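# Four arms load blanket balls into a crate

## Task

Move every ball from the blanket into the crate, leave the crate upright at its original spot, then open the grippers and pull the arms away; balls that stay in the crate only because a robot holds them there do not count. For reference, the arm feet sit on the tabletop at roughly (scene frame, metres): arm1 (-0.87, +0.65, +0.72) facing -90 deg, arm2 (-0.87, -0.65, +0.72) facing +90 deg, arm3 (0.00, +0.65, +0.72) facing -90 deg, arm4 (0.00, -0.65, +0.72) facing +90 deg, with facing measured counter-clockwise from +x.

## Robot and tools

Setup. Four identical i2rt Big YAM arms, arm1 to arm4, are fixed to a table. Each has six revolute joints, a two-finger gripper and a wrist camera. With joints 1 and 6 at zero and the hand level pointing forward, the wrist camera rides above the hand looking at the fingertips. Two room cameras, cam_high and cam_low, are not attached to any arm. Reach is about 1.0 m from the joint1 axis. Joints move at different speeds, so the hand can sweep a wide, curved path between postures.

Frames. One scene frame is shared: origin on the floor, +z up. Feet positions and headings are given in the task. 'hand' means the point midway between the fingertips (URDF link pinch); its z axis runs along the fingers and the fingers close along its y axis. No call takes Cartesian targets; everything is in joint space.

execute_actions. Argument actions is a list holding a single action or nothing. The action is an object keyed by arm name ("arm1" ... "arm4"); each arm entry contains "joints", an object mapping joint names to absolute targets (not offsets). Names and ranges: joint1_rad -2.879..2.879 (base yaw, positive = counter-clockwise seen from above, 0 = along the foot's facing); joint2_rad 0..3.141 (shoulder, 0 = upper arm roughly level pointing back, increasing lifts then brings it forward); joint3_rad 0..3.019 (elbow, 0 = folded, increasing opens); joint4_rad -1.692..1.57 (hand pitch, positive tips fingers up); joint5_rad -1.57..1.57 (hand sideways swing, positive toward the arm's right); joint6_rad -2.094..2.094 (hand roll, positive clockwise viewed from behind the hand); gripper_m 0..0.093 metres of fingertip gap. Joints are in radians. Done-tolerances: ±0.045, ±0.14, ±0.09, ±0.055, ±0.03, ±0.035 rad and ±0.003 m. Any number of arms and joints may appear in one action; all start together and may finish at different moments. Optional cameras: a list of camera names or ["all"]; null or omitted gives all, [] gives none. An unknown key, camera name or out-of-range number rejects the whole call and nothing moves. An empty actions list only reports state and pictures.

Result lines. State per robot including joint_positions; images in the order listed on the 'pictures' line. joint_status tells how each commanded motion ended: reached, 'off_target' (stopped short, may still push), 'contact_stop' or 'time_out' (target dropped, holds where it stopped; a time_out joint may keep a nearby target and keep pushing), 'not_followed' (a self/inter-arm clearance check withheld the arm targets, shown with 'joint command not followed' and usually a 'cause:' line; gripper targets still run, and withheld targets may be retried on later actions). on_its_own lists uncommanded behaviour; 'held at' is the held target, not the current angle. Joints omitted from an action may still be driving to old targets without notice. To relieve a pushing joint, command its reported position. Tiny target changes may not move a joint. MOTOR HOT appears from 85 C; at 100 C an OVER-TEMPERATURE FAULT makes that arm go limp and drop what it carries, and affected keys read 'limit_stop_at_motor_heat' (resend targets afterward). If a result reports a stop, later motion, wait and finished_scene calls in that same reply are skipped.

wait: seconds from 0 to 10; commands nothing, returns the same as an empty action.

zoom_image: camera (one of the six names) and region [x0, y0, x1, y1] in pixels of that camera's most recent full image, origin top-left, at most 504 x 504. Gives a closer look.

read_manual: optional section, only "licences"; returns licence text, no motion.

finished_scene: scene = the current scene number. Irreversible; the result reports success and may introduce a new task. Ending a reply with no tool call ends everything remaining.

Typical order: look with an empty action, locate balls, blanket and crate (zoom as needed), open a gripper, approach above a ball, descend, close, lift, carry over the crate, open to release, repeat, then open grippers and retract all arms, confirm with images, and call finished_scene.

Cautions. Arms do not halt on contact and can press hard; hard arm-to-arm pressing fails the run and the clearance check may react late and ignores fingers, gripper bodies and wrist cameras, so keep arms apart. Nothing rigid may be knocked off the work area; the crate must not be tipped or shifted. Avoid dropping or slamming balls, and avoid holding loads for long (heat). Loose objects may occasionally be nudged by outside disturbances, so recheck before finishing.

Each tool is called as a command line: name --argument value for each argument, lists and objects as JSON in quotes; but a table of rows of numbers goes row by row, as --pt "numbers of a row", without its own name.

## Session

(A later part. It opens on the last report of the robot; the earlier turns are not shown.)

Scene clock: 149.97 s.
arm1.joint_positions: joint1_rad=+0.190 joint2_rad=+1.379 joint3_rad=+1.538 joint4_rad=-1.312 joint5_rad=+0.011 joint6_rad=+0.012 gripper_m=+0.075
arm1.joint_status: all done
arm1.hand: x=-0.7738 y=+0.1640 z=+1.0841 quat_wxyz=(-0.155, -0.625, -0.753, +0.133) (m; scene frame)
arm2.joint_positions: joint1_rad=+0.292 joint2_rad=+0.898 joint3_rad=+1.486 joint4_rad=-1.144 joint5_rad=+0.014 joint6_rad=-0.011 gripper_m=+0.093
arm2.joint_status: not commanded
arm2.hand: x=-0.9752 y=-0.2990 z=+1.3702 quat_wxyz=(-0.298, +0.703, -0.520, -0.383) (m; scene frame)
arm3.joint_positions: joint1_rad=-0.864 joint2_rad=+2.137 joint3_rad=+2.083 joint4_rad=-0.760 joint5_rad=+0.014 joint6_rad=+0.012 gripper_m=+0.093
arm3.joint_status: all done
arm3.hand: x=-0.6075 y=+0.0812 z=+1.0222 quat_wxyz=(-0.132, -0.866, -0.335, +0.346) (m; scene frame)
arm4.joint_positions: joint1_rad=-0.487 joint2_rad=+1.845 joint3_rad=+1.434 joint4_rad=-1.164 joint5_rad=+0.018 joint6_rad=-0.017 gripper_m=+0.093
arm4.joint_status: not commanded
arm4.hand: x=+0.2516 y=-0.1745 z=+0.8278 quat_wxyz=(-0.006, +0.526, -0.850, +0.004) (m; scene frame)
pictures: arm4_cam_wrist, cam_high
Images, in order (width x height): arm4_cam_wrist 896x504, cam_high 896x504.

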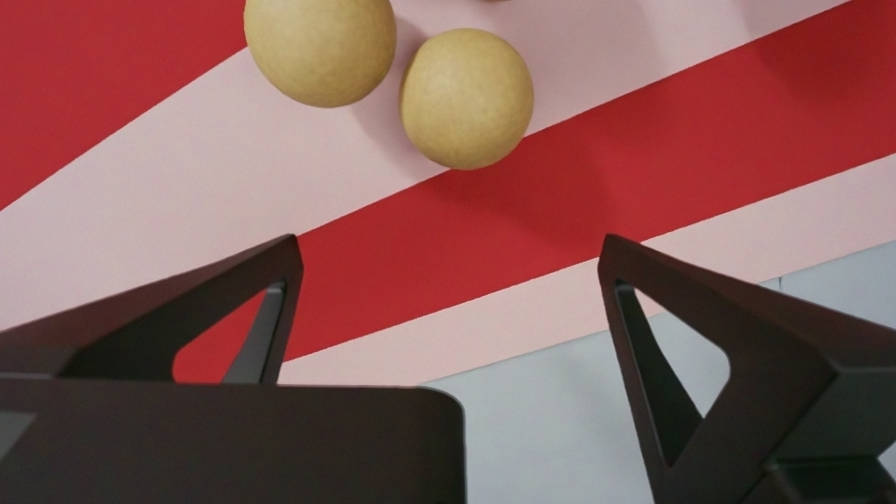

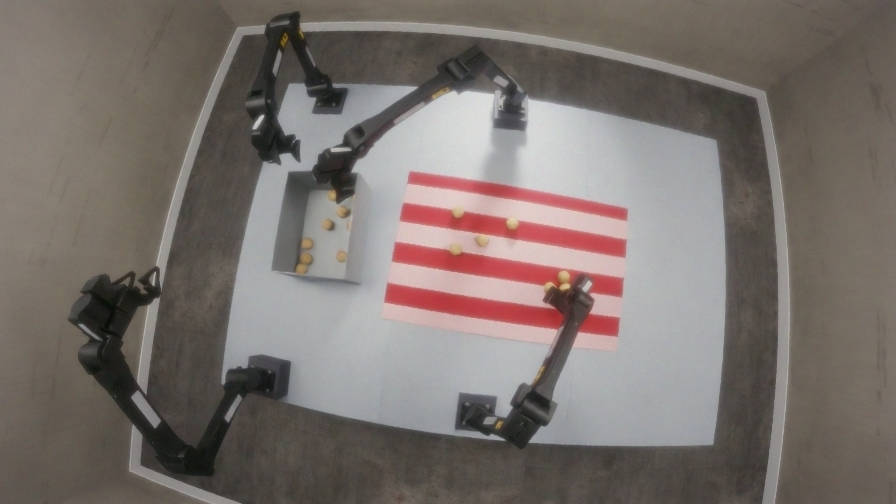

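execute_actions --actions '[{"arm4":{"joints":{"joint1_rad":-0.51,"joint2_rad":1.94,"joint3_rad":1.42,"joint4_rad":-1.05,"joint6_rad":-0.5,"gripper_m":0.075}},"arm3":{"joints":{"joint1_rad":0.07,"joint2_rad":1.4,"joint3_rad":1.4,"joint4_rad":-0.906}},"arm1":{"joints":{"gripper_m":0.093}}}]' --cameras '["arm4_cam_wrist"]'

execute_actions --actions '[{"arm3":{"joints":{"joint2_rad":1.94,"joint3_rad":1.30}},"arm1":{"joints":{"joint1_rad":0.935,"joint2_rad":1.9,"joint3_rad":2.36,"joint4_rad":-0.849}}}]' --cameras '[]'

execute_actions --actions '[{"arm1":{"joints":{"joint2_rad":2.48}}}]' --cameras '["arm1_cam_wrist","arm3_cam_wrist"]'

Scene clock: 161.83 s.
arm1.joint_positions: joint1_rad=+0.190 joint2_rad=+1.379 joint3_rad=+1.538 joint4_rad=-1.312 joint5_rad=+0.011 joint6_rad=+0.012 gripper_m=+0.093
arm1.joint_status: all done
arm1.hand: x=-0.7738 y=+0.1640 z=+1.0841 quat_wxyz=(-0.155, -0.625, -0.753, +0.133) (m; scene frame)
arm2.joint_positions: joint1_rad=+0.292 joint2_rad=+0.898 joint3_rad=+1.486 joint4_rad=-1.144 joint5_rad=+0.014 joint6_rad=-0.011 gripper_m=+0.093
arm2.joint_status: not commanded
arm2.hand: x=-0.9752 y=-0.2990 z=+1.3702 quat_wxyz=(-0.298, +0.703, -0.520, -0.383) (m; scene frame)
arm3.joint_positions: joint1_rad=+0.067 joint2_rad=+1.397 joint3_rad=+1.402 joint4_rad=-0.898 joint5_rad=+0.010 joint6_rad=+0.012 gripper_m=+0.093
arm3.joint_status: all done
arm3.hand: x=+0.0632 y=+0.0945 z=+1.1326 quat_wxyz=(-0.246, -0.632, -0.700, +0.224) (m; scene frame)
arm4.joint_positions: joint1_rad=-0.507 joint2_rad=+1.934 joint3_rad=+1.420 joint4_rad=-1.059 joint5_rad=+0.018 joint6_rad=-0.490 gripper_m=+0.075
arm4.joint_status: all done
arm4.hand: x=+0.2673 y=-0.1677 z=+0.7763 quat_wxyz=(-0.005, +0.704, -0.710, +0.006) (m; scene frame)
pictures: arm4_cam_wrist
Images, in order (width x height): arm4_cam_wrist 896x504.

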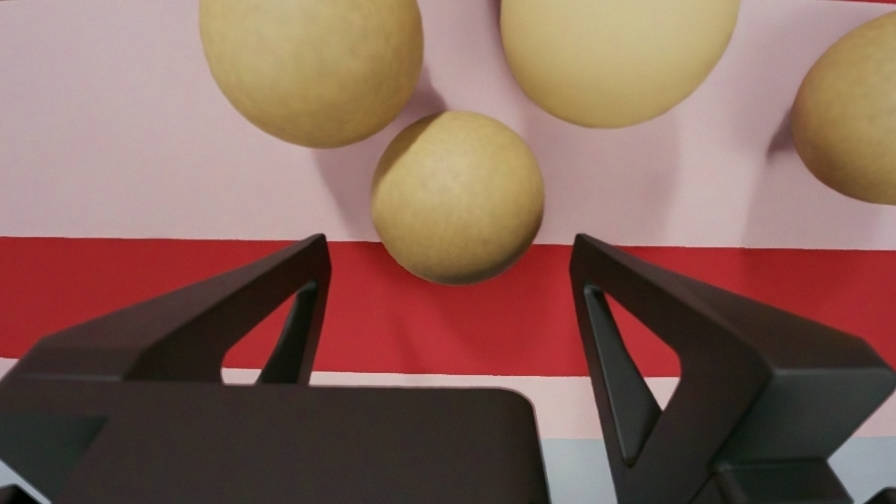

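Scene clock: 163.93 s.
arm1.joint_positions: joint1_rad=+0.931 joint2_rad=+1.883 joint3_rad=+2.330 joint4_rad=-0.856 joint5_rad=+0.010 joint6_rad=+0.012 gripper_m=+0.093
arm1.joint_status: all done
arm1.hand: x=-0.2460 y=+0.1898 z=+1.2700 quat_wxyz=(-0.520, -0.268, -0.793, +0.169) (m; scene frame)
arm2.joint_positions: joint1_rad=+0.292 joint2_rad=+0.898 joint3_rad=+1.486 joint4_rad=-1.144 joint5_rad=+0.014 joint6_rad=-0.011 gripper_m=+0.093
arm2.joint_status: not commanded
arm2.hand: x=-0.9752 y=-0.2990 z=+1.3702 quat_wxyz=(-0.298, +0.703, -0.520, -0.383) (m; scene frame)
arm3.joint_positions: joint1_rad=+0.067 joint2_rad=+1.953 joint3_rad=+1.285 joint4_rad=-0.900 joint5_rad=+0.010 joint6_rad=+0.012 gripper_m=+0.093
arm3.joint_status: all done
arm3.hand: x=+0.0590 y=+0.1269 z=+0.7810 quat_wxyz=(+0.003, -0.669, -0.743, +0.005) (m; scene frame)
arm4.joint_positions: joint1_rad=-0.507 joint2_rad=+1.934 joint3_rad=+1.420 joint4_rad=-1.059 joint5_rad=+0.018 joint6_rad=-0.491 gripper_m=+0.075
arm4.joint_status: not commanded
arm4.hand: x=+0.2673 y=-0.1677 z=+0.7763 quat_wxyz=(-0.005, +0.704, -0.710, +0.006) (m; scene frame)
pictures: none
No camera images: the call's "cameras" was empty. Leave "cameras" out to get every camera's image.

Scene clock: 165.97 s.
arm1.joint_positions: joint1_rad=+0.931 joint2_rad=+2.461 joint3_rad=+2.343 joint4_rad=-0.846 joint5_rad=+0.011 joint6_rad=+0.012 gripper_m=+0.093
arm1.joint_status: all done
arm1.hand: x=-0.1616 y=+0.1301 z=+0.8010 quat_wxyz=(-0.281, -0.303, -0.906, +0.093) (m; scene frame)
arm2.joint_positions: joint1_rad=+0.292 joint2_rad=+0.898 joint3_rad=+1.486 joint4_rad=-1.144 joint5_rad=+0.014 joint6_rad=-0.011 gripper_m=+0.093
arm2.joint_status: not commanded
arm2.hand: x=-0.9752 y=-0.2990 z=+1.3702 quat_wxyz=(-0.298, +0.703, -0.520, -0.383) (m; scene frame)
arm3.joint_positions: joint1_rad=+0.067 joint2_rad=+1.953 joint3_rad=+1.285 joint4_rad=-0.900 joint5_rad=+0.010 joint6_rad=+0.012 gripper_m=+0.093
arm3.joint_status: not commanded
arm3.hand: x=+0.0590 y=+0.1269 z=+0.7810 quat_wxyz=(+0.003, -0.669, -0.743, +0.005) (m; scene frame)
arm4.joint_positions: joint1_rad=-0.507 joint2_rad=+1.934 joint3_rad=+1.420 joint4_rad=-1.059 joint5_rad=+0.018 joint6_rad=-0.491 gripper_m=+0.075
arm4.joint_status: not commanded
arm4.hand: x=+0.2673 y=-0.1677 z=+0.7763 quat_wxyz=(-0.005, +0.704, -0.710, +0.006) (m; scene frame)
pictures: arm1_cam_wrist, arm3_cam_wrist
Images, in order (width x height): arm1_cam_wrist 896x504, arm3_cam_wrist 896x504.

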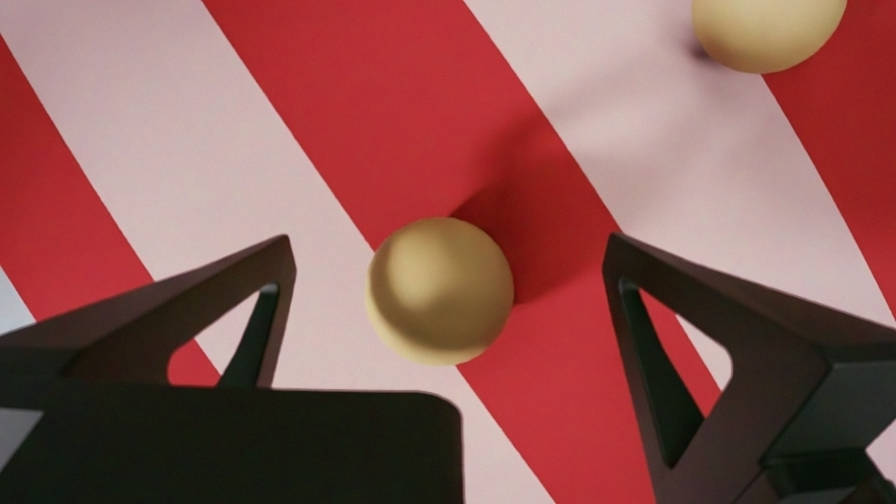

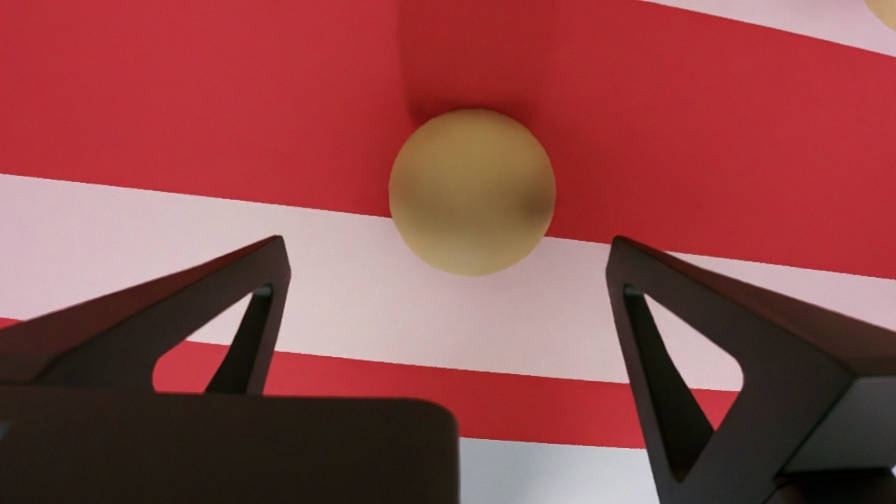

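execute_actions --actions '[{"arm1":{"joints":{"joint2_rad":2.565}},"arm3":{"joints":{"joint2_rad":2.015,"joint4_rad":-0.86}},"arm4":{"joints":{"joint2_rad":2.0,"joint4_rad":-1.02}}}]' --cameras '["arm1_cam_wrist","arm3_cam_wrist","arm4_cam_wrist"]'

Scene clock: 168.93 s.
arm1.joint_positions: joint1_rad=+0.931 joint2_rad=+2.513 joint3_rad=+2.346 joint4_rad=-0.842 joint5_rad=+0.011 joint6_rad=+0.012 gripper_m=+0.093
arm1.joint_status: all done
arm1.hand: x=-0.1638 y=+0.1319 z=+0.7583 quat_wxyz=(-0.261, -0.305, -0.912, +0.087) (m; scene frame)
arm2.joint_positions: joint1_rad=+0.292 joint2_rad=+0.898 joint3_rad=+1.486 joint4_rad=-1.144 joint5_rad=+0.014 joint6_rad=-0.011 gripper_m=+0.093
arm2.joint_status: not commanded
arm2.hand: x=-0.9752 y=-0.2990 z=+1.3702 quat_wxyz=(-0.298, +0.703, -0.520, -0.383) (m; scene frame)
arm3.joint_positions: joint1_rad=+0.067 joint2_rad=+2.018 joint3_rad=+1.285 joint4_rad=-0.870 joint5_rad=+0.010 joint6_rad=+0.012 gripper_m=+0.093
arm3.joint_status: all done
arm3.hand: x=+0.0585 y=+0.1306 z=+0.7482 quat_wxyz=(+0.016, -0.669, -0.743, -0.006) (m; scene frame)
arm4.joint_positions: joint1_rad=-0.507 joint2_rad=+1.986 joint3_rad=+1.420 joint4_rad=-1.030 joint5_rad=+0.018 joint6_rad=-0.491 gripper_m=+0.075
arm4.joint_status: all done
arm4.hand: x=+0.2679 y=-0.1664 z=+0.7489 quat_wxyz=(+0.005, +0.704, -0.710, +0.009) (m; scene frame)
pictures: arm1_cam_wrist, arm3_cam_wrist, arm4_cam_wrist
Images, in order (width x height): arm1_cam_wrist 896x504, arm3_cam_wrist 896x504, arm4_cam_wrist 896x504.

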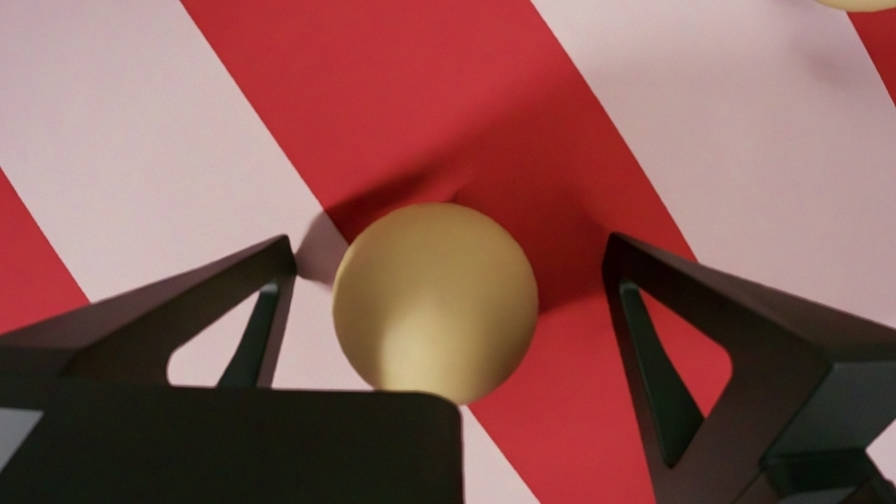

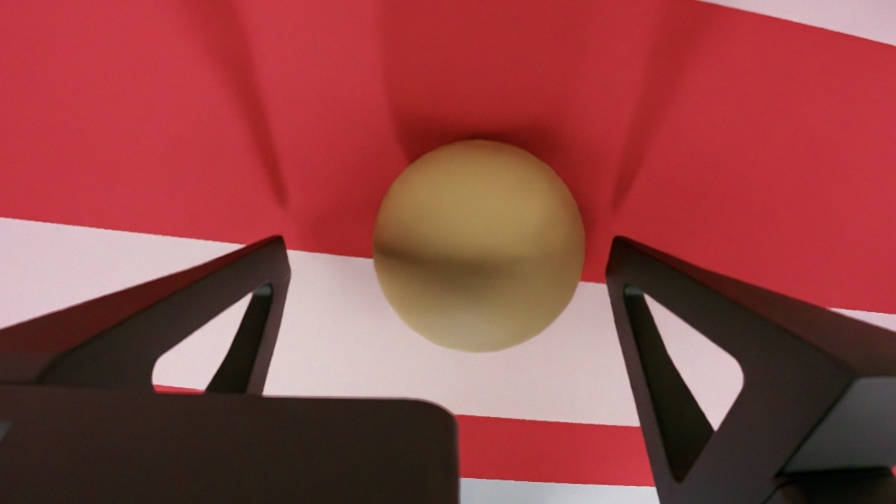

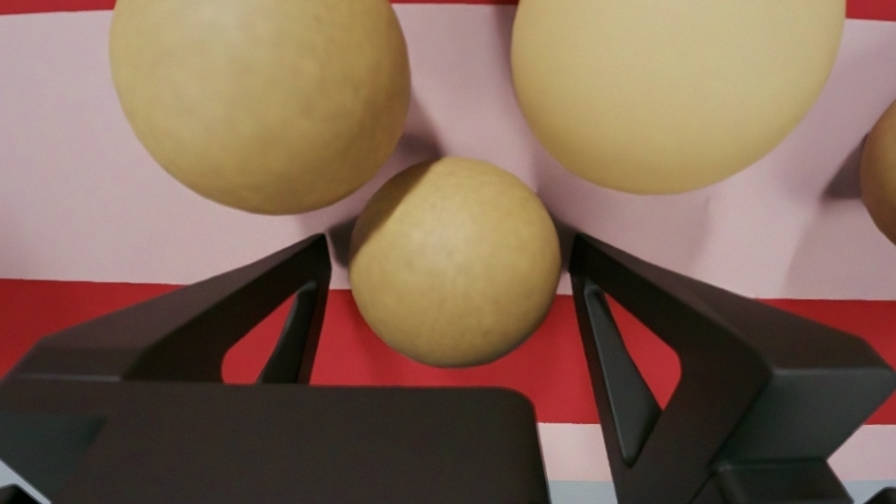

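execute_actions --actions '[{"arm1":{"joints":{"joint4_rad":-0.91}},"arm3":{"joints":{"gripper_m":0.04}},"arm4":{"joints":{"gripper_m":0.04}}}]' --cameras '[]'

execute_actions --actions '[{"arm1":{"joints":{"gripper_m":0.04}},"arm3":{"joints":{"joint2_rad":1.2,"joint3_rad":1.5,"joint4_rad":-0.9}},"arm4":{"joints":{"joint2_rad":1.15,"joint3_rad":1.5,"joint4_rad":-0.86}}}]' --cameras '[]'

execute_actions --actions '[{"arm1":{"joints":{"joint2_rad":1.4,"joint3_rad":1.55}},"arm4":{"joints":{"joint1_rad":0.83,"joint6_rad":0}}}]' --cameras '[]'

execute_actions --actions '[{"arm1":{"joints":{"joint1_rad":0.19,"joint4_rad":-1.316}},"arm4":{"joints":{"joint2_rad":2.05,"joint3_rad":2.23}},"arm3":{"joints":{"joint1_rad":-0.3}}}]' --cameras '[]'

execute_actions --actions '[{"arm1":{"joints":{"joint2_rad":1.64}},"arm4":{"joints":{"gripper_m":0.093}},"arm3":{"joints":{"joint1_rad":-0.86}}}]' --cameras '[]'

execute_actions --actions '[{"arm1":{"joints":{"gripper_m":0.075}},"arm4":{"joints":{"joint2_rad":1.4,"joint3_rad":1.74,"joint1_rad":-0.64,"joint6_rad":0.5}},"arm3":{"joints":{"joint2_rad":2.13,"joint3_rad":2.14,"joint4_rad":-0.753}}}]' --cameras '[]'

execute_actions --actions '[{"arm1":{"joints":{"joint2_rad":0.9}},"arm3":{"joints":{"gripper_m":0.093}},"arm4":{"joints":{"joint2_rad":2.09,"joint4_rad":-1.177}}}]' --cameras '["cam_high","arm4_cam_wrist"]'

Scene clock: 179.50 s.
arm1.joint_positions: joint1_rad=+0.931 joint2_rad=+2.513 joint3_rad=+2.352 joint4_rad=-0.883 joint5_rad=+0.011 joint6_rad=+0.012 gripper_m=+0.093
arm1.joint_status: all done
arm1.hand: x=-0.1695 y=+0.1361 z=+0.7561 quat_wxyz=(-0.245, -0.307, -0.916, +0.082) (m; scene frame)
arm2.joint_positions: joint1_rad=+0.292 joint2_rad=+0.898 joint3_rad=+1.486 joint4_rad=-1.144 joint5_rad=+0.014 joint6_rad=-0.011 gripper_m=+0.093
arm2.joint_status: not commanded
arm2.hand: x=-0.9752 y=-0.2990 z=+1.3702 quat_wxyz=(-0.298, +0.703, -0.520, -0.383) (m; scene frame)
arm3.joint_positions: joint1_rad=+0.067 joint2_rad=+2.018 joint3_rad=+1.285 joint4_rad=-0.870 joint5_rad=+0.011 joint6_rad=+0.012 gripper_m=+0.046
arm3.joint_status: gripper_m off_target (ended at +0.046, target +0.040)
arm3.hand: x=+0.0584 y=+0.1306 z=+0.7482 quat_wxyz=(+0.016, -0.669, -0.743, -0.006) (m; scene frame)
arm4.joint_positions: joint1_rad=-0.507 joint2_rad=+1.986 joint3_rad=+1.420 joint4_rad=-1.030 joint5_rad=+0.018 joint6_rad=-0.491 gripper_m=+0.047
arm4.joint_status: gripper_m off_target (ended at +0.047, target +0.040)
arm4.hand: x=+0.2679 y=-0.1664 z=+0.7489 quat_wxyz=(+0.005, +0.704, -0.710, +0.009) (m; scene frame)
pictures: none
No camera images: the call's "cameras" was empty. Leave "cameras" out to get every camera's image.

Scene clock: 181.27 s.
arm1.joint_positions: joint1_rad=+0.931 joint2_rad=+2.513 joint3_rad=+2.352 joint4_rad=-0.889 joint5_rad=+0.011 joint6_rad=+0.012 gripper_m=+0.047
arm1.joint_status: gripper_m off_target (ended at +0.047, target +0.040)
arm1.hand: x=-0.1704 y=+0.1368 z=+0.7555 quat_wxyz=(-0.242, -0.307, -0.917, +0.081) (m; scene frame)
arm2.joint_positions: joint1_rad=+0.292 joint2_rad=+0.898 joint3_rad=+1.486 joint4_rad=-1.144 joint5_rad=+0.014 joint6_rad=-0.011 gripper_m=+0.093
arm2.joint_status: not commanded
arm2.hand: x=-0.9752 y=-0.2990 z=+1.3702 quat_wxyz=(-0.298, +0.703, -0.520, -0.383) (m; scene frame)
arm3.joint_positions: joint1_rad=+0.067 joint2_rad=+1.207 joint3_rad=+1.485 joint4_rad=-0.897 joint5_rad=+0.011 joint6_rad=+0.012 gripper_m=+0.046
arm3.joint_status: all done
arm3.hand: x=+0.0584 y=+0.1353 z=+1.2776 quat_wxyz=(-0.341, -0.596, -0.659, +0.307) (m; scene frame)
arm4.joint_positions: joint1_rad=-0.507 joint2_rad=+1.151 joint3_rad=+1.485 joint4_rad=-0.866 joint5_rad=+0.018 joint6_rad=-0.491 gripper_m=+0.047
arm4.joint_status: all done
arm4.hand: x=+0.2429 y=-0.2164 z=+1.2539 quat_wxyz=(-0.482, +0.605, -0.618, -0.138) (m; scene frame)
pictures: none
No camera images: the call's "cameras" was empty. Leave "cameras" out to get every camera's image.

Scene clock: 183.13 s.
arm1.joint_positions: joint1_rad=+0.931 joint2_rad=+1.383 joint3_rad=+1.551 joint4_rad=-0.910 joint5_rad=+0.011 joint6_rad=+0.012 gripper_m=+0.047
arm1.joint_status: all done
arm1.hand: x=-0.4055 y=+0.3065 z=+1.1462 quat_wxyz=(-0.380, -0.292, -0.869, +0.125) (m; scene frame)
arm2.joint_positions: joint1_rad=+0.292 joint2_rad=+0.898 joint3_rad=+1.486 joint4_rad=-1.144 joint5_rad=+0.014 joint6_rad=-0.011 gripper_m=+0.093
arm2.joint_status: not commanded
arm2.hand: x=-0.9752 y=-0.2990 z=+1.3702 quat_wxyz=(-0.298, +0.703, -0.520, -0.383) (m; scene frame)
arm3.joint_positions: joint1_rad=+0.067 joint2_rad=+1.207 joint3_rad=+1.485 joint4_rad=-0.897 joint5_rad=+0.011 joint6_rad=+0.012 gripper_m=+0.046
arm3.joint_status: not commanded
arm3.hand: x=+0.0584 y=+0.1353 z=+1.2776 quat_wxyz=(-0.341, -0.596, -0.659, +0.307) (m; scene frame)
arm4.joint_positions: joint1_rad=+0.834 joint2_rad=+1.151 joint3_rad=+1.485 joint4_rad=-0.866 joint5_rad=+0.017 joint6_rad=-0.009 gripper_m=+0.047
arm4.joint_status: all done
arm4.hand: x=-0.3729 y=-0.3184 z=+1.2520 quat_wxyz=(-0.191, +0.810, -0.307, -0.462) (m; scene frame)
pictures: none
No camera images: the call's "cameras" was empty. Leave "cameras" out to get every camera's image.

Scene clock: 184.93 s.
arm1.joint_positions: joint1_rad=+0.189 joint2_rad=+1.383 joint3_rad=+1.551 joint4_rad=-1.309 joint5_rad=+0.011 joint6_rad=+0.012 gripper_m=+0.047
arm1.joint_status: all done
arm1.hand: x=-0.7736 y=+0.1603 z=+1.0886 quat_wxyz=(-0.160, -0.625, -0.752, +0.137) (m; scene frame)
arm2.joint_positions: joint1_rad=+0.292 joint2_rad=+0.898 joint3_rad=+1.486 joint4_rad=-1.144 joint5_rad=+0.014 joint6_rad=-0.011 gripper_m=+0.093
arm2.joint_status: not commanded
arm2.hand: x=-0.9752 y=-0.2990 z=+1.3702 quat_wxyz=(-0.298, +0.703, -0.520, -0.383) (m; scene frame)
arm3.joint_positions: joint1_rad=-0.306 joint2_rad=+1.207 joint3_rad=+1.485 joint4_rad=-0.897 joint5_rad=+0.014 joint6_rad=+0.012 gripper_m=+0.046
arm3.joint_status: all done
arm3.hand: x=-0.1341 y=+0.1499 z=+1.2777 quat_wxyz=(-0.277, -0.709, -0.536, +0.365) (m; scene frame)
arm4.joint_positions: joint1_rad=+0.834 joint2_rad=+2.081 joint3_rad=+2.161 joint4_rad=-0.865 joint5_rad=+0.017 joint6_rad=-0.009 gripper_m=+0.047
arm4.joint_status: all done
arm4.hand: x=-0.6101 y=-0.1038 z=+1.0340 quat_wxyz=(-0.150, +0.863, -0.326, -0.356) (m; scene frame)
pictures: none
No camera images: the call's "cameras" was empty. Leave "cameras" out to get every camera's image.

Scene clock: 186.10 s.
arm1.joint_positions: joint1_rad=+0.189 joint2_rad=+1.652 joint3_rad=+1.538 joint4_rad=-1.311 joint5_rad=+0.011 joint6_rad=+0.012 gripper_m=+0.047
arm1.joint_status: all done
arm1.hand: x=-0.7662 y=+0.1234 z=+0.9484 quat_wxyz=(-0.050, -0.637, -0.768, +0.048) (m; scene frame)
arm2.joint_positions: joint1_rad=+0.292 joint2_rad=+0.898 joint3_rad=+1.486 joint4_rad=-1.144 joint5_rad=+0.014 joint6_rad=-0.011 gripper_m=+0.093
arm2.joint_status: not commanded
arm2.hand: x=-0.9752 y=-0.2990 z=+1.3702 quat_wxyz=(-0.298, +0.703, -0.520, -0.383) (m; scene frame)
arm3.joint_positions: joint1_rad=-0.864 joint2_rad=+1.207 joint3_rad=+1.485 joint4_rad=-0.897 joint5_rad=+0.014 joint6_rad=+0.012 gripper_m=+0.046
arm3.joint_status: all done
arm3.hand: x=-0.3786 y=+0.2970 z=+1.2779 quat_wxyz=(-0.166, -0.829, -0.320, +0.428) (m; scene frame)
arm4.joint_positions: joint1_rad=+0.834 joint2_rad=+2.081 joint3_rad=+2.161 joint4_rad=-0.865 joint5_rad=+0.017 joint6_rad=-0.009 gripper_m=+0.093
arm4.joint_status: all done
arm4.hand: x=-0.6102 y=-0.1037 z=+1.0341 quat_wxyz=(-0.150, +0.863, -0.327, -0.356) (m; scene frame)
pictures: none
No camera images: the call's "cameras" was empty. Leave "cameras" out to get every camera's image.

Scene clock: 188.10 s.
arm1.joint_positions: joint1_rad=+0.189 joint2_rad=+1.652 joint3_rad=+1.538 joint4_rad=-1.311 joint5_rad=+0.011 joint6_rad=+0.012 gripper_m=+0.075
arm1.joint_status: all done
arm1.hand: x=-0.7660 y=+0.1235 z=+0.9484 quat_wxyz=(-0.050, -0.637, -0.768, +0.048) (m; scene frame)
arm2.joint_positions: joint1_rad=+0.292 joint2_rad=+0.898 joint3_rad=+1.486 joint4_rad=-1.144 joint5_rad=+0.014 joint6_rad=-0.011 gripper_m=+0.093
arm2.joint_status: not commanded
arm2.hand: x=-0.9752 y=-0.2990 z=+1.3702 quat_wxyz=(-0.298, +0.703, -0.520, -0.383) (m; scene frame)
arm3.joint_positions: joint1_rad=-0.864 joint2_rad=+2.137 joint3_rad=+2.083 joint4_rad=-0.759 joint5_rad=+0.014 joint6_rad=+0.012 gripper_m=+0.046
arm3.joint_status: all done
arm3.hand: x=-0.6076 y=+0.0812 z=+1.0223 quat_wxyz=(-0.132, -0.866, -0.335, +0.346) (m; scene frame)
arm4.joint_positions: joint1_rad=-0.647 joint2_rad=+1.386 joint3_rad=+1.745 joint4_rad=-0.865 joint5_rad=+0.017 joint6_rad=+0.491 gripper_m=+0.093
arm4.joint_status: all done
arm4.hand: x=+0.3552 y=-0.1828 z=+1.2797 quat_wxyz=(-0.391, +0.182, -0.840, -0.330) (m; scene frame)
pictures: none
No camera images: the call's "cameras" was empty. Leave "cameras" out to get every camera's image.

Scene clock: 189.70 s.
arm1.joint_positions: joint1_rad=+0.189 joint2_rad=+0.896 joint3_rad=+1.543 joint4_rad=-1.311 joint5_rad=+0.011 joint6_rad=+0.012 gripper_m=+0.075
arm1.joint_status: all done
arm1.hand: x=-0.8048 y=+0.3161 z=+1.2814 quat_wxyz=(-0.335, -0.576, -0.692, +0.278) (m; scene frame)
arm2.joint_positions: joint1_rad=+0.292 joint2_rad=+0.898 joint3_rad=+1.486 joint4_rad=-1.144 joint5_rad=+0.014 joint6_rad=-0.011 gripper_m=+0.093
arm2.joint_status: not commanded
arm2.hand: x=-0.9752 y=-0.2990 z=+1.3702 quat_wxyz=(-0.298, +0.703, -0.520, -0.383) (m; scene frame)
arm3.joint_positions: joint1_rad=-0.864 joint2_rad=+2.137 joint3_rad=+2.083 joint4_rad=-0.759 joint5_rad=+0.014 joint6_rad=+0.012 gripper_m=+0.093
arm3.joint_status: all done
arm3.hand: x=-0.6076 y=+0.0812 z=+1.0223 quat_wxyz=(-0.132, -0.866, -0.335, +0.346) (m; scene frame)
arm4.joint_positions: joint1_rad=-0.647 joint2_rad=+2.116 joint3_rad=+1.718 joint4_rad=-1.171 joint5_rad=+0.017 joint6_rad=+0.491 gripper_m=+0.093
arm4.joint_status: all done
arm4.hand: x=+0.3779 y=-0.1477 z=+0.7753 quat_wxyz=(-0.008, +0.218, -0.976, +0.001) (m; scene frame)
pictures: arm4_cam_wrist, cam_high
Images, in order (width x height): arm4_cam_wrist 896x504, cam_high 896x504.

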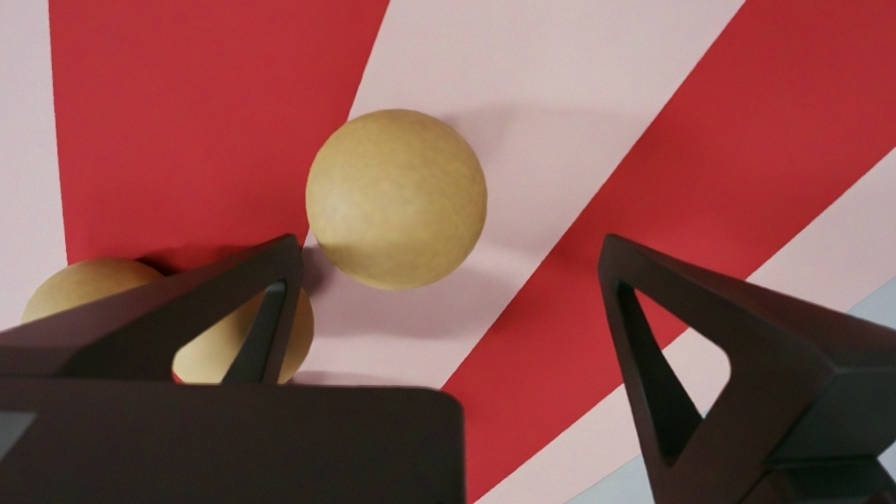

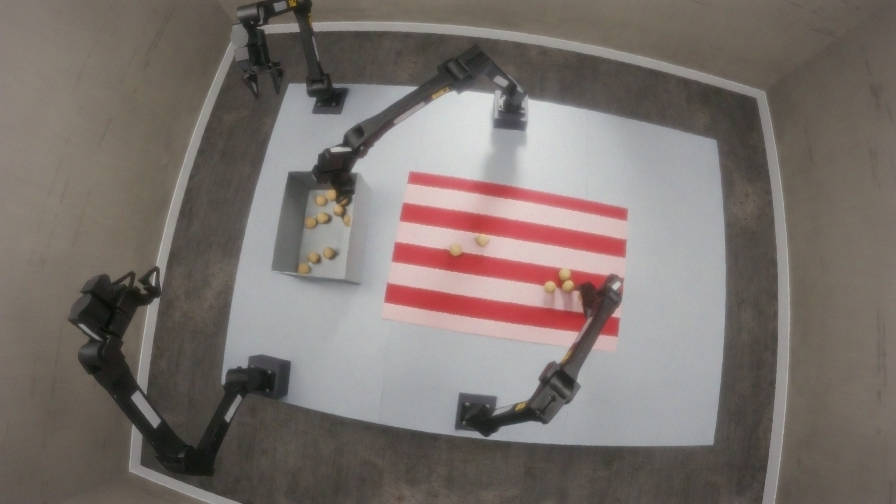

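execute_actions --actions '[{"arm4":{"joints":{"joint1_rad":-0.62,"joint4_rad":-1.14,"joint6_rad":1.0,"gripper_m":0.08}},"arm3":{"joints":{"joint1_rad":-0.296,"joint2_rad":1.7,"joint3_rad":1.87}}}]' --cameras '["arm4_cam_wrist"]'

execute_actions --actions '[{"arm3":{"joints":{"joint2_rad":2.26,"joint4_rad":-1.149}}}]' --cameras '["arm3_cam_wrist"]'

Scene clock: 195.53 s.
arm1.joint_positions: joint1_rad=+0.189 joint2_rad=+0.896 joint3_rad=+1.543 joint4_rad=-1.311 joint5_rad=+0.011 joint6_rad=+0.012 gripper_m=+0.075
arm1.joint_status: not commanded
arm1.hand: x=-0.8048 y=+0.3161 z=+1.2814 quat_wxyz=(-0.335, -0.576, -0.692, +0.278) (m; scene frame)
arm2.joint_positions: joint1_rad=+0.292 joint2_rad=+0.898 joint3_rad=+1.486 joint4_rad=-1.144 joint5_rad=+0.014 joint6_rad=-0.011 gripper_m=+0.093
arm2.joint_status: not commanded
arm2.hand: x=-0.9752 y=-0.2990 z=+1.3702 quat_wxyz=(-0.298, +0.703, -0.520, -0.383) (m; scene frame)
arm3.joint_positions: joint1_rad=-0.301 joint2_rad=+1.703 joint3_rad=+1.868 joint4_rad=-0.759 joint5_rad=+0.013 joint6_rad=+0.012 gripper_m=+0.093
arm3.joint_status: all done
arm3.hand: x=-0.1812 y=-0.0461 z=+1.2294 quat_wxyz=(-0.285, -0.703, -0.535, +0.373) (m; scene frame)
arm4.joint_positions: joint1_rad=-0.620 joint2_rad=+2.116 joint3_rad=+1.718 joint4_rad=-1.151 joint5_rad=+0.017 joint6_rad=+0.991 gripper_m=+0.080
arm4.joint_status: all done
arm4.hand: x=+0.3670 y=-0.1335 z=+0.7755 quat_wxyz=(-0.014, -0.016, -1.000, -0.010) (m; scene frame)
pictures: arm4_cam_wrist
Images, in order (width x height): arm4_cam_wrist 896x504.

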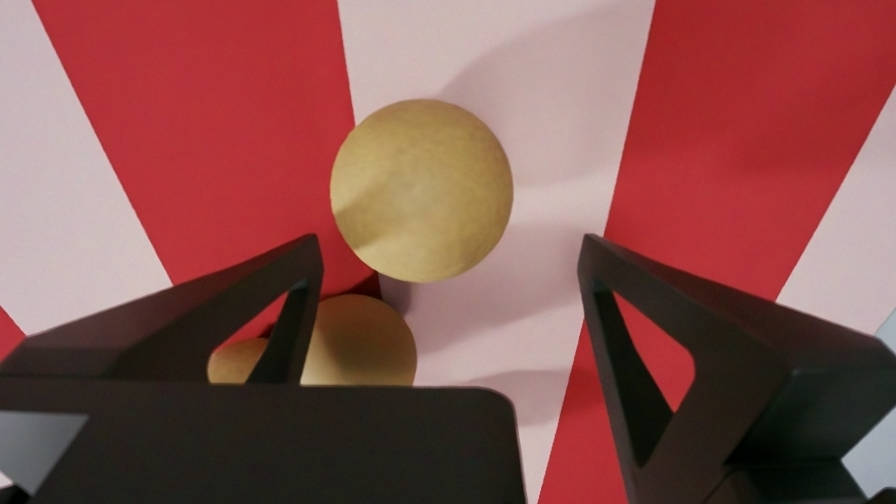

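Scene clock: 197.13 s.
arm1.joint_positions: joint1_rad=+0.189 joint2_rad=+0.896 joint3_rad=+1.543 joint4_rad=-1.311 joint5_rad=+0.011 joint6_rad=+0.012 gripper_m=+0.075
arm1.joint_status: not commanded
arm1.hand: x=-0.8048 y=+0.3161 z=+1.2814 quat_wxyz=(-0.335, -0.576, -0.692, +0.278) (m; scene frame)
arm2.joint_positions: joint1_rad=+0.292 joint2_rad=+0.898 joint3_rad=+1.486 joint4_rad=-1.144 joint5_rad=+0.014 joint6_rad=-0.011 gripper_m=+0.093
arm2.joint_status: not commanded
arm2.hand: x=-0.9752 y=-0.2990 z=+1.3702 quat_wxyz=(-0.298, +0.703, -0.520, -0.383) (m; scene frame)
arm3.joint_positions: joint1_rad=-0.301 joint2_rad=+2.258 joint3_rad=+1.846 joint4_rad=-1.144 joint5_rad=+0.013 joint6_rad=+0.012 gripper_m=+0.093
arm3.joint_status: all done
arm3.hand: x=-0.1688 y=+0.0036 z=+0.7888 quat_wxyz=(+0.001, -0.794, -0.608, +0.010) (m; scene frame)
arm4.joint_positions: joint1_rad=-0.620 joint2_rad=+2.116 joint3_rad=+1.718 joint4_rad=-1.151 joint5_rad=+0.017 joint6_rad=+0.991 gripper_m=+0.080
arm4.joint_status: not commanded
arm4.hand: x=+0.3670 y=-0.1335 z=+0.7755 quat_wxyz=(-0.014, -0.016, -1.000, -0.010) (m; scene frame)
pictures: arm3_cam_wrist
Images, in order (width x height): arm3_cam_wrist 896x504.

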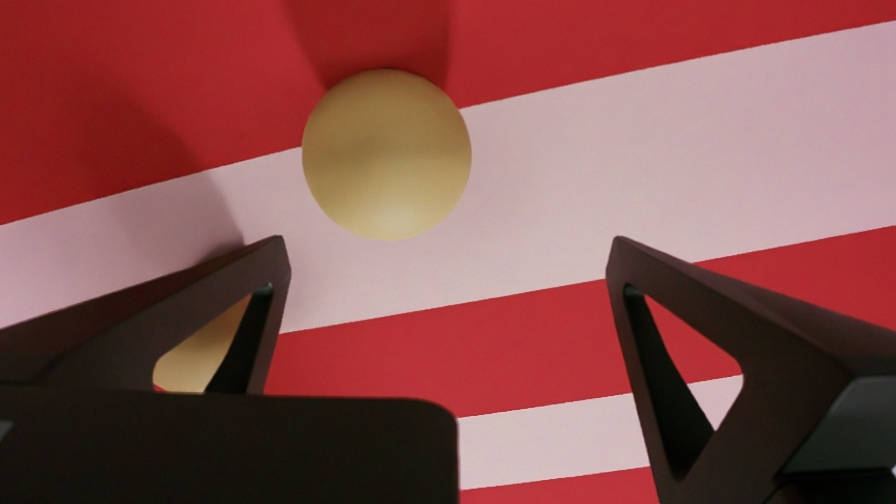

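execute_actions --actions '[{"arm3":{"joints":{"joint1_rad":-0.27,"joint2_rad":2.29,"joint4_rad":-1.06}},"arm4":{"joints":{"joint2_rad":2.17,"joint4_rad":-1.07,"gripper_m":0.088}}}]' --cameras '["arm3_cam_wrist","arm4_cam_wrist"]'

Scene clock: 200.57 s.
arm1.joint_positions: joint1_rad=+0.189 joint2_rad=+0.896 joint3_rad=+1.543 joint4_rad=-1.311 joint5_rad=+0.011 joint6_rad=+0.012 gripper_m=+0.075
arm1.joint_status: not commanded
arm1.hand: x=-0.8048 y=+0.3161 z=+1.2814 quat_wxyz=(-0.335, -0.576, -0.692, +0.278) (m; scene frame)
arm2.joint_positions: joint1_rad=+0.292 joint2_rad=+0.898 joint3_rad=+1.486 joint4_rad=-1.144 joint5_rad=+0.014 joint6_rad=-0.011 gripper_m=+0.093
arm2.joint_status: not commanded
arm2.hand: x=-0.9752 y=-0.2990 z=+1.3702 quat_wxyz=(-0.298, +0.703, -0.520, -0.383) (m; scene frame)
arm3.joint_positions: joint1_rad=-0.268 joint2_rad=+2.282 joint3_rad=+1.846 joint4_rad=-1.072 joint5_rad=+0.013 joint6_rad=+0.012 gripper_m=+0.093
arm3.joint_status: all done
arm3.hand: x=-0.1506 y=-0.0152 z=+0.7735 quat_wxyz=(-0.015, -0.783, -0.621, +0.029) (m; scene frame)
arm4.joint_positions: joint1_rad=-0.620 joint2_rad=+2.149 joint3_rad=+1.718 joint4_rad=-1.081 joint5_rad=+0.017 joint6_rad=+0.991 gripper_m=+0.088
arm4.joint_status: all done
arm4.hand: x=+0.3747 y=-0.1224 z=+0.7560 quat_wxyz=(-0.024, -0.017, -0.999, -0.025) (m; scene frame)
pictures: arm3_cam_wrist, arm4_cam_wrist
Images, in order (width x height): arm3_cam_wrist 896x504, arm4_cam_wrist 896x504.

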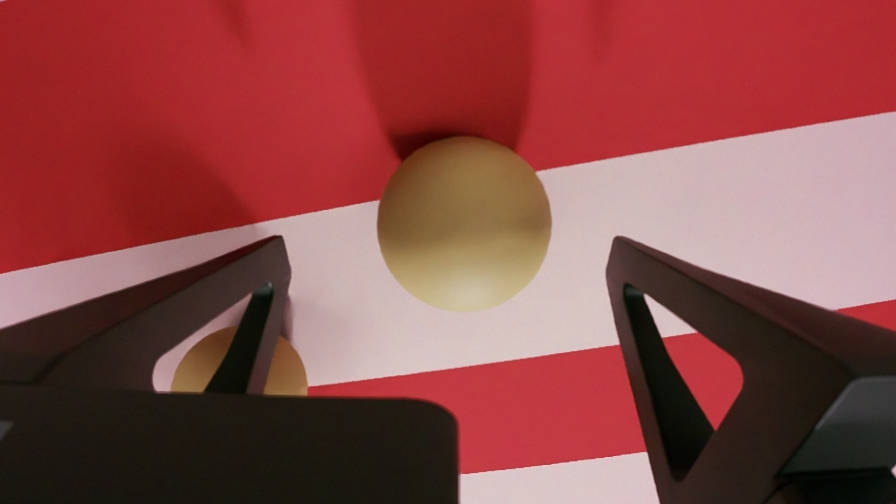

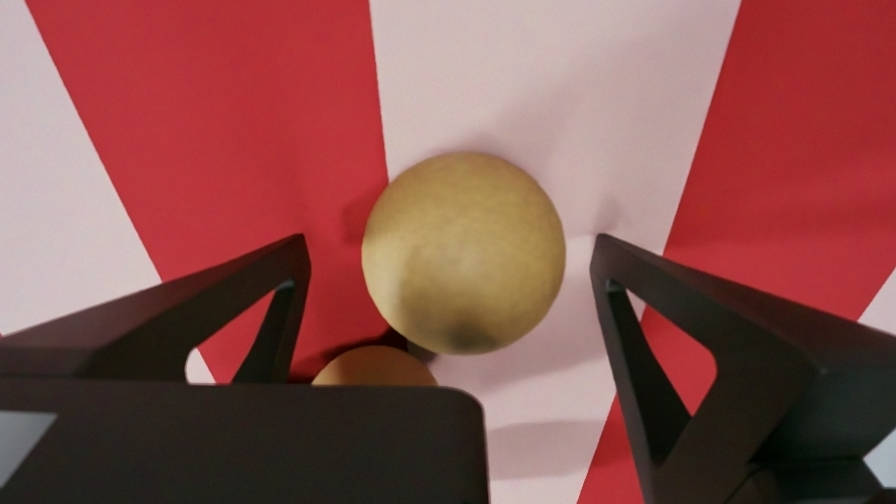

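execute_actions --actions '[{"arm3":{"joints":{"joint2_rad":2.325}},"arm4":{"joints":{"gripper_m":0.04}}}]' --cameras '[]'

execute_actions --actions '[{"arm3":{"joints":{"gripper_m":0.04}},"arm4":{"joints":{"joint2_rad":1.15,"joint3_rad":1.5,"joint4_rad":-0.86}}}]' --cameras '[]'

execute_actions --actions '[{"arm3":{"joints":{"joint2_rad":1.2,"joint3_rad":1.5,"joint4_rad":-0.9}},"arm4":{"joints":{"joint1_rad":-0.2,"joint6_rad":0}}}]' --cameras '[]'

execute_actions --actions '[{"arm4":{"joints":{"joint1_rad":0.83}},"arm3":{"joints":{"joint1_rad":-0.86}}}]' --cameras '[]'

execute_actions --actions '[{"arm4":{"joints":{"joint2_rad":2.05,"joint3_rad":2.23}},"arm3":{"joints":{"joint2_rad":2.13,"joint3_rad":2.14,"joint4_rad":-0.753}}}]' --cameras '[]'

execute_actions --actions '[{"arm4":{"joints":{"gripper_m":0.085}},"arm3":{"joints":{"gripper_m":0.093}}}]' --cameras '[]'

execute_actions --actions '[{"arm4":{"joints":{"joint2_rad":1.2,"joint3_rad":1.51,"joint1_rad":-0.41,"joint6_rad":0.72}},"arm3":{"joints":{"joint2_rad":1.2,"joint3_rad":1.63,"joint1_rad":-0.125}}}]' --cameras '[]'

execute_actions --actions '[{"arm4":{"joints":{"joint2_rad":1.955,"joint4_rad":-1.085}},"arm3":{"joints":{"joint2_rad":2.13,"joint4_rad":-1.041}}}]' --cameras '["cam_high","arm3_cam_wrist","arm4_cam_wrist"]'

Scene clock: 213.73 s.
arm1.joint_positions: joint1_rad=+0.189 joint2_rad=+0.896 joint3_rad=+1.543 joint4_rad=-1.311 joint5_rad=+0.011 joint6_rad=+0.012 gripper_m=+0.075
arm1.joint_status: not commanded
arm1.hand: x=-0.8048 y=+0.3161 z=+1.2814 quat_wxyz=(-0.335, -0.576, -0.692, +0.278) (m; scene frame)
arm2.joint_positions: joint1_rad=+0.292 joint2_rad=+0.898 joint3_rad=+1.486 joint4_rad=-1.144 joint5_rad=+0.014 joint6_rad=-0.011 gripper_m=+0.093
arm2.joint_status: not commanded
arm2.hand: x=-0.9752 y=-0.2990 z=+1.3702 quat_wxyz=(-0.298, +0.703, -0.520, -0.383) (m; scene frame)
arm3.joint_positions: joint1_rad=-0.268 joint2_rad=+2.322 joint3_rad=+1.846 joint4_rad=-1.071 joint5_rad=+0.013 joint6_rad=+0.012 gripper_m=+0.093
arm3.joint_status: all done
arm3.hand: x=-0.1491 y=-0.0086 z=+0.7477 quat_wxyz=(-0.003, -0.784, -0.621, +0.014) (m; scene frame)
arm4.joint_positions: joint1_rad=-0.620 joint2_rad=+2.149 joint3_rad=+1.718 joint4_rad=-1.081 joint5_rad=+0.017 joint6_rad=+0.991 gripper_m=+0.047
arm4.joint_status: gripper_m off_target (ended at +0.047, target +0.040)
arm4.hand: x=+0.3747 y=-0.1224 z=+0.7560 quat_wxyz=(-0.024, -0.017, -0.999, -0.025) (m; scene frame)
pictures: none
No camera images: the call's "cameras" was empty. Leave "cameras" out to get every camera's image.

Scene clock: 215.50 s.
arm1.joint_positions: joint1_rad=+0.189 joint2_rad=+0.896 joint3_rad=+1.543 joint4_rad=-1.311 joint5_rad=+0.011 joint6_rad=+0.012 gripper_m=+0.075
arm1.joint_status: not commanded
arm1.hand: x=-0.8048 y=+0.3161 z=+1.2814 quat_wxyz=(-0.335, -0.576, -0.692, +0.278) (m; scene frame)
arm2.joint_positions: joint1_rad=+0.292 joint2_rad=+0.898 joint3_rad=+1.486 joint4_rad=-1.144 joint5_rad=+0.014 joint6_rad=-0.011 gripper_m=+0.093
arm2.joint_status: not commanded
arm2.hand: x=-0.9752 y=-0.2990 z=+1.3702 quat_wxyz=(-0.298, +0.703, -0.520, -0.383) (m; scene frame)
arm3.joint_positions: joint1_rad=-0.268 joint2_rad=+2.322 joint3_rad=+1.846 joint4_rad=-1.071 joint5_rad=+0.013 joint6_rad=+0.012 gripper_m=+0.046
arm3.joint_status: gripper_m off_target (ended at +0.046, target +0.040)
arm3.hand: x=-0.1492 y=-0.0086 z=+0.7477 quat_wxyz=(-0.002, -0.784, -0.621, +0.014) (m; scene frame)
arm4.joint_positions: joint1_rad=-0.620 joint2_rad=+1.149 joint3_rad=+1.486 joint4_rad=-0.865 joint5_rad=+0.017 joint6_rad=+0.992 gripper_m=+0.047
arm4.joint_status: all done
arm4.hand: x=+0.2905 y=-0.2467 z=+1.2549 quat_wxyz=(-0.286, -0.020, -0.865, -0.413) (m; scene frame)
pictures: none
No camera images: the call's "cameras" was empty. Leave "cameras" out to get every camera's image.

Scene clock: 217.37 s.
arm1.joint_positions: joint1_rad=+0.189 joint2_rad=+0.896 joint3_rad=+1.543 joint4_rad=-1.311 joint5_rad=+0.011 joint6_rad=+0.012 gripper_m=+0.075
arm1.joint_status: not commanded
arm1.hand: x=-0.8048 y=+0.3161 z=+1.2814 quat_wxyz=(-0.335, -0.576, -0.692, +0.278) (m; scene frame)
arm2.joint_positions: joint1_rad=+0.292 joint2_rad=+0.898 joint3_rad=+1.486 joint4_rad=-1.144 joint5_rad=+0.014 joint6_rad=-0.011 gripper_m=+0.093
arm2.joint_status: not commanded
arm2.hand: x=-0.9752 y=-0.2990 z=+1.3702 quat_wxyz=(-0.298, +0.703, -0.520, -0.383) (m; scene frame)
arm3.joint_positions: joint1_rad=-0.268 joint2_rad=+1.204 joint3_rad=+1.495 joint4_rad=-0.906 joint5_rad=+0.013 joint6_rad=+0.012 gripper_m=+0.046
arm3.joint_status: all done
arm3.hand: x=-0.1141 y=+0.1470 z=+1.2833 quat_wxyz=(-0.285, -0.697, -0.549, +0.361) (m; scene frame)
arm4.joint_positions: joint1_rad=-0.195 joint2_rad=+1.149 joint3_rad=+1.486 joint4_rad=-0.865 joint5_rad=+0.017 joint6_rad=+0.010 gripper_m=+0.047
arm4.joint_status: all done
arm4.hand: x=+0.0959 y=-0.1630 z=+1.2555 quat_wxyz=(-0.390, +0.545, -0.671, -0.317) (m; scene frame)
pictures: none
No camera images: the call's "cameras" was empty. Leave "cameras" out to get every camera's image.

Scene clock: 218.87 s.
arm1.joint_positions: joint1_rad=+0.189 joint2_rad=+0.896 joint3_rad=+1.543 joint4_rad=-1.311 joint5_rad=+0.011 joint6_rad=+0.012 gripper_m=+0.075
arm1.joint_status: not commanded
arm1.hand: x=-0.8048 y=+0.3161 z=+1.2814 quat_wxyz=(-0.335, -0.576, -0.692, +0.278) (m; scene frame)
arm2.joint_positions: joint1_rad=+0.292 joint2_rad=+0.898 joint3_rad=+1.486 joint4_rad=-1.144 joint5_rad=+0.014 joint6_rad=-0.011 gripper_m=+0.093
arm2.joint_status: not commanded
arm2.hand: x=-0.9752 y=-0.2990 z=+1.3702 quat_wxyz=(-0.298, +0.703, -0.520, -0.383) (m; scene frame)
arm3.joint_positions: joint1_rad=-0.864 joint2_rad=+1.204 joint3_rad=+1.495 joint4_rad=-0.906 joint5_rad=+0.014 joint6_rad=+0.012 gripper_m=+0.046
arm3.joint_status: all done
arm3.hand: x=-0.3770 y=+0.2982 z=+1.2834 quat_wxyz=(-0.167, -0.828, -0.320, +0.429) (m; scene frame)
arm4.joint_positions: joint1_rad=+0.833 joint2_rad=+1.149 joint3_rad=+1.486 joint4_rad=-0.865 joint5_rad=+0.017 joint6_rad=+0.008 gripper_m=+0.047
arm4.joint_status: all done
arm4.hand: x=-0.3723 y=-0.3182 z=+1.2532 quat_wxyz=(-0.187, +0.806, -0.314, -0.465) (m; scene frame)
pictures: none
No camera images: the call's "cameras" was empty. Leave "cameras" out to get every camera's image.

Scene clock: 220.87 s.
arm1.joint_positions: joint1_rad=+0.189 joint2_rad=+0.896 joint3_rad=+1.543 joint4_rad=-1.311 joint5_rad=+0.011 joint6_rad=+0.012 gripper_m=+0.075
arm1.joint_status: not commanded
arm1.hand: x=-0.8048 y=+0.3161 z=+1.2814 quat_wxyz=(-0.335, -0.576, -0.692, +0.278) (m; scene frame)
arm2.joint_positions: joint1_rad=+0.292 joint2_rad=+0.898 joint3_rad=+1.486 joint4_rad=-1.144 joint5_rad=+0.014 joint6_rad=-0.011 gripper_m=+0.093
arm2.joint_status: not commanded
arm2.hand: x=-0.9752 y=-0.2990 z=+1.3702 quat_wxyz=(-0.298, +0.703, -0.520, -0.383) (m; scene frame)
arm3.joint_positions: joint1_rad=-0.864 joint2_rad=+2.137 joint3_rad=+2.083 joint4_rad=-0.760 joint5_rad=+0.014 joint6_rad=+0.012 gripper_m=+0.046
arm3.joint_status: all done
arm3.hand: x=-0.6073 y=+0.0810 z=+1.0222 quat_wxyz=(-0.133, -0.866, -0.335, +0.346) (m; scene frame)
arm4.joint_positions: joint1_rad=+0.833 joint2_rad=+2.081 joint3_rad=+2.161 joint4_rad=-0.864 joint5_rad=+0.017 joint6_rad=+0.008 gripper_m=+0.047
arm4.joint_status: all done
arm4.hand: x=-0.6096 y=-0.1029 z=+1.0338 quat_wxyz=(-0.148, +0.860, -0.334, -0.357) (m; scene frame)
pictures: none
No camera images: the call's "cameras" was empty. Leave "cameras" out to get every camera's image.

Scene clock: 221.47 s.
arm1.joint_positions: joint1_rad=+0.189 joint2_rad=+0.896 joint3_rad=+1.543 joint4_rad=-1.311 joint5_rad=+0.011 joint6_rad=+0.012 gripper_m=+0.075
arm1.joint_status: not commanded
arm1.hand: x=-0.8048 y=+0.3161 z=+1.2814 quat_wxyz=(-0.335, -0.576, -0.692, +0.278) (m; scene frame)
arm2.joint_positions: joint1_rad=+0.292 joint2_rad=+0.898 joint3_rad=+1.486 joint4_rad=-1.144 joint5_rad=+0.014 joint6_rad=-0.011 gripper_m=+0.093
arm2.joint_status: not commanded
arm2.hand: x=-0.9752 y=-0.2990 z=+1.3702 quat_wxyz=(-0.298, +0.703, -0.520, -0.383) (m; scene frame)
arm3.joint_positions: joint1_rad=-0.864 joint2_rad=+2.137 joint3_rad=+2.083 joint4_rad=-0.760 joint5_rad=+0.014 joint6_rad=+0.012 gripper_m=+0.093
arm3.joint_status: all done
arm3.hand: x=-0.6073 y=+0.0810 z=+1.0222 quat_wxyz=(-0.133, -0.866, -0.335, +0.346) (m; scene frame)
arm4.joint_positions: joint1_rad=+0.833 joint2_rad=+2.081 joint3_rad=+2.161 joint4_rad=-0.864 joint5_rad=+0.017 joint6_rad=+0.008 gripper_m=+0.085
arm4.joint_status: all done
arm4.hand: x=-0.6096 y=-0.1029 z=+1.0338 quat_wxyz=(-0.148, +0.860, -0.334, -0.357) (m; scene frame)
pictures: none
No camera images: the call's "cameras" was empty. Leave "cameras" out to get every camera's image.

Scene clock: 223.50 s.
arm1.joint_positions: joint1_rad=+0.189 joint2_rad=+0.896 joint3_rad=+1.543 joint4_rad=-1.311 joint5_rad=+0.011 joint6_rad=+0.012 gripper_m=+0.075
arm1.joint_status: not commanded
arm1.hand: x=-0.8048 y=+0.3161 z=+1.2814 quat_wxyz=(-0.335, -0.576, -0.692, +0.278) (m; scene frame)
arm2.joint_positions: joint1_rad=+0.292 joint2_rad=+0.898 joint3_rad=+1.486 joint4_rad=-1.144 joint5_rad=+0.014 joint6_rad=-0.011 gripper_m=+0.093
arm2.joint_status: not commanded
arm2.hand: x=-0.9752 y=-0.2990 z=+1.3702 quat_wxyz=(-0.298, +0.703, -0.520, -0.383) (m; scene frame)
arm3.joint_positions: joint1_rad=-0.124 joint2_rad=+1.211 joint3_rad=+1.624 joint4_rad=-0.762 joint5_rad=+0.012 joint6_rad=+0.007 gripper_m=+0.093
arm3.joint_status: all done
arm3.hand: x=-0.0417 y=+0.1191 z=+1.3854 quat_wxyz=(-0.388, -0.604, -0.552, +0.423) (m; scene frame)
arm4.joint_positions: joint1_rad=-0.414 joint2_rad=+1.184 joint3_rad=+1.516 joint4_rad=-0.861 joint5_rad=+0.019 joint6_rad=+0.710 gripper_m=+0.085
arm4.joint_status: all done
arm4.hand: x=+0.2065 y=-0.1837 z=+1.2566 quat_wxyz=(-0.303, +0.189, -0.844, -0.401) (m; scene frame)
pictures: none
No camera images: the call's "cameras" was empty. Leave "cameras" out to get every camera's image.

Scene clock: 225.13 s.
arm1.joint_positions: joint1_rad=+0.189 joint2_rad=+0.896 joint3_rad=+1.543 joint4_rad=-1.311 joint5_rad=+0.011 joint6_rad=+0.012 gripper_m=+0.075
arm1.joint_status: not commanded
arm1.hand: x=-0.8048 y=+0.3161 z=+1.2814 quat_wxyz=(-0.335, -0.576, -0.692, +0.278) (m; scene frame)
arm2.joint_positions: joint1_rad=+0.292 joint2_rad=+0.898 joint3_rad=+1.486 joint4_rad=-1.144 joint5_rad=+0.014 joint6_rad=-0.011 gripper_m=+0.093
arm2.joint_status: not commanded
arm2.hand: x=-0.9752 y=-0.2990 z=+1.3702 quat_wxyz=(-0.298, +0.703, -0.520, -0.383) (m; scene frame)
arm3.joint_positions: joint1_rad=-0.124 joint2_rad=+2.147 joint3_rad=+1.611 joint4_rad=-1.035 joint5_rad=+0.012 joint6_rad=+0.007 gripper_m=+0.093
arm3.joint_status: all done
arm3.hand: x=-0.0484 y=+0.0383 z=+0.7774 quat_wxyz=(+0.004, -0.736, -0.677, +0.005) (m; scene frame)
arm4.joint_positions: joint1_rad=-0.414 joint2_rad=+1.977 joint3_rad=+1.496 joint4_rad=-1.079 joint5_rad=+0.019 joint6_rad=+0.711 gripper_m=+0.085
arm4.joint_status: all done
arm4.hand: x=+0.2307 y=-0.1235 z=+0.7791 quat_wxyz=(-0.013, +0.225, -0.974, -0.004) (m; scene frame)
pictures: arm3_cam_wrist, arm4_cam_wrist, cam_high
Images, in order (width x height): arm3_cam_wrist 896x504, arm4_cam_wrist 896x504, cam_high 896x504.

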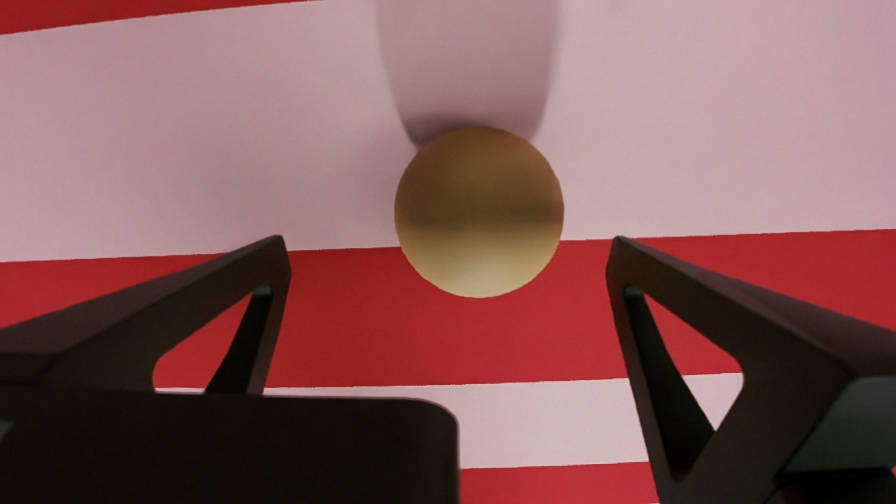

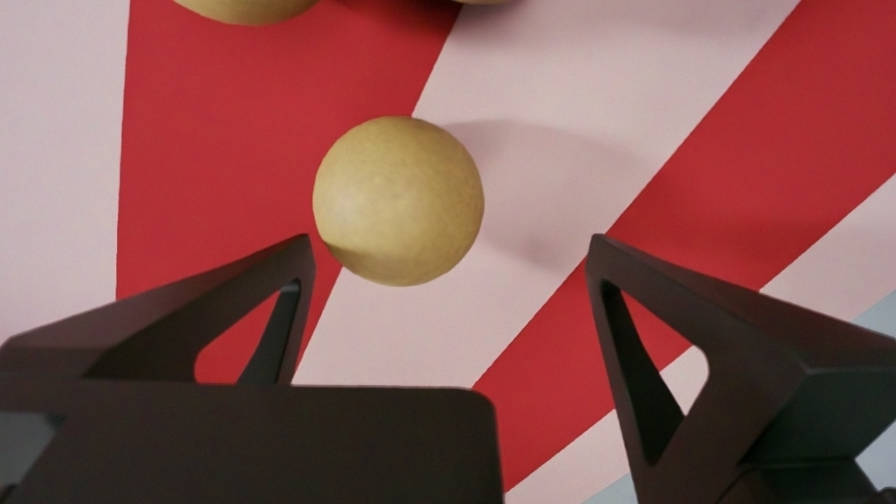

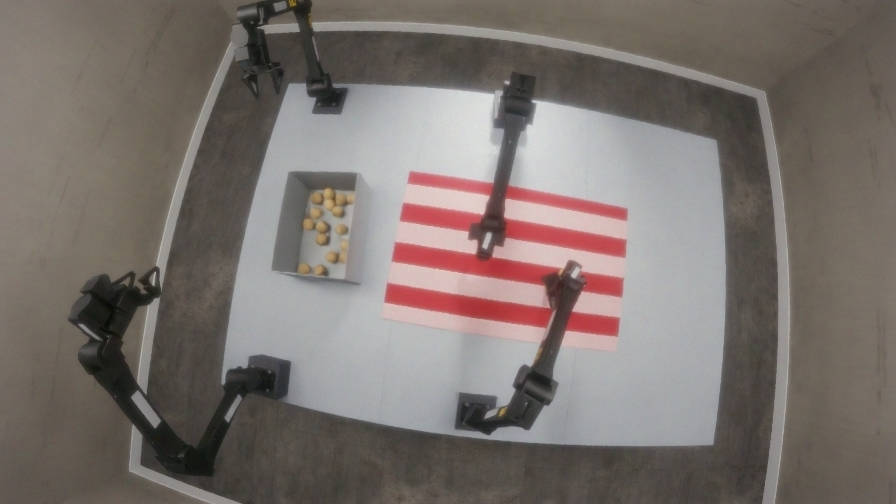

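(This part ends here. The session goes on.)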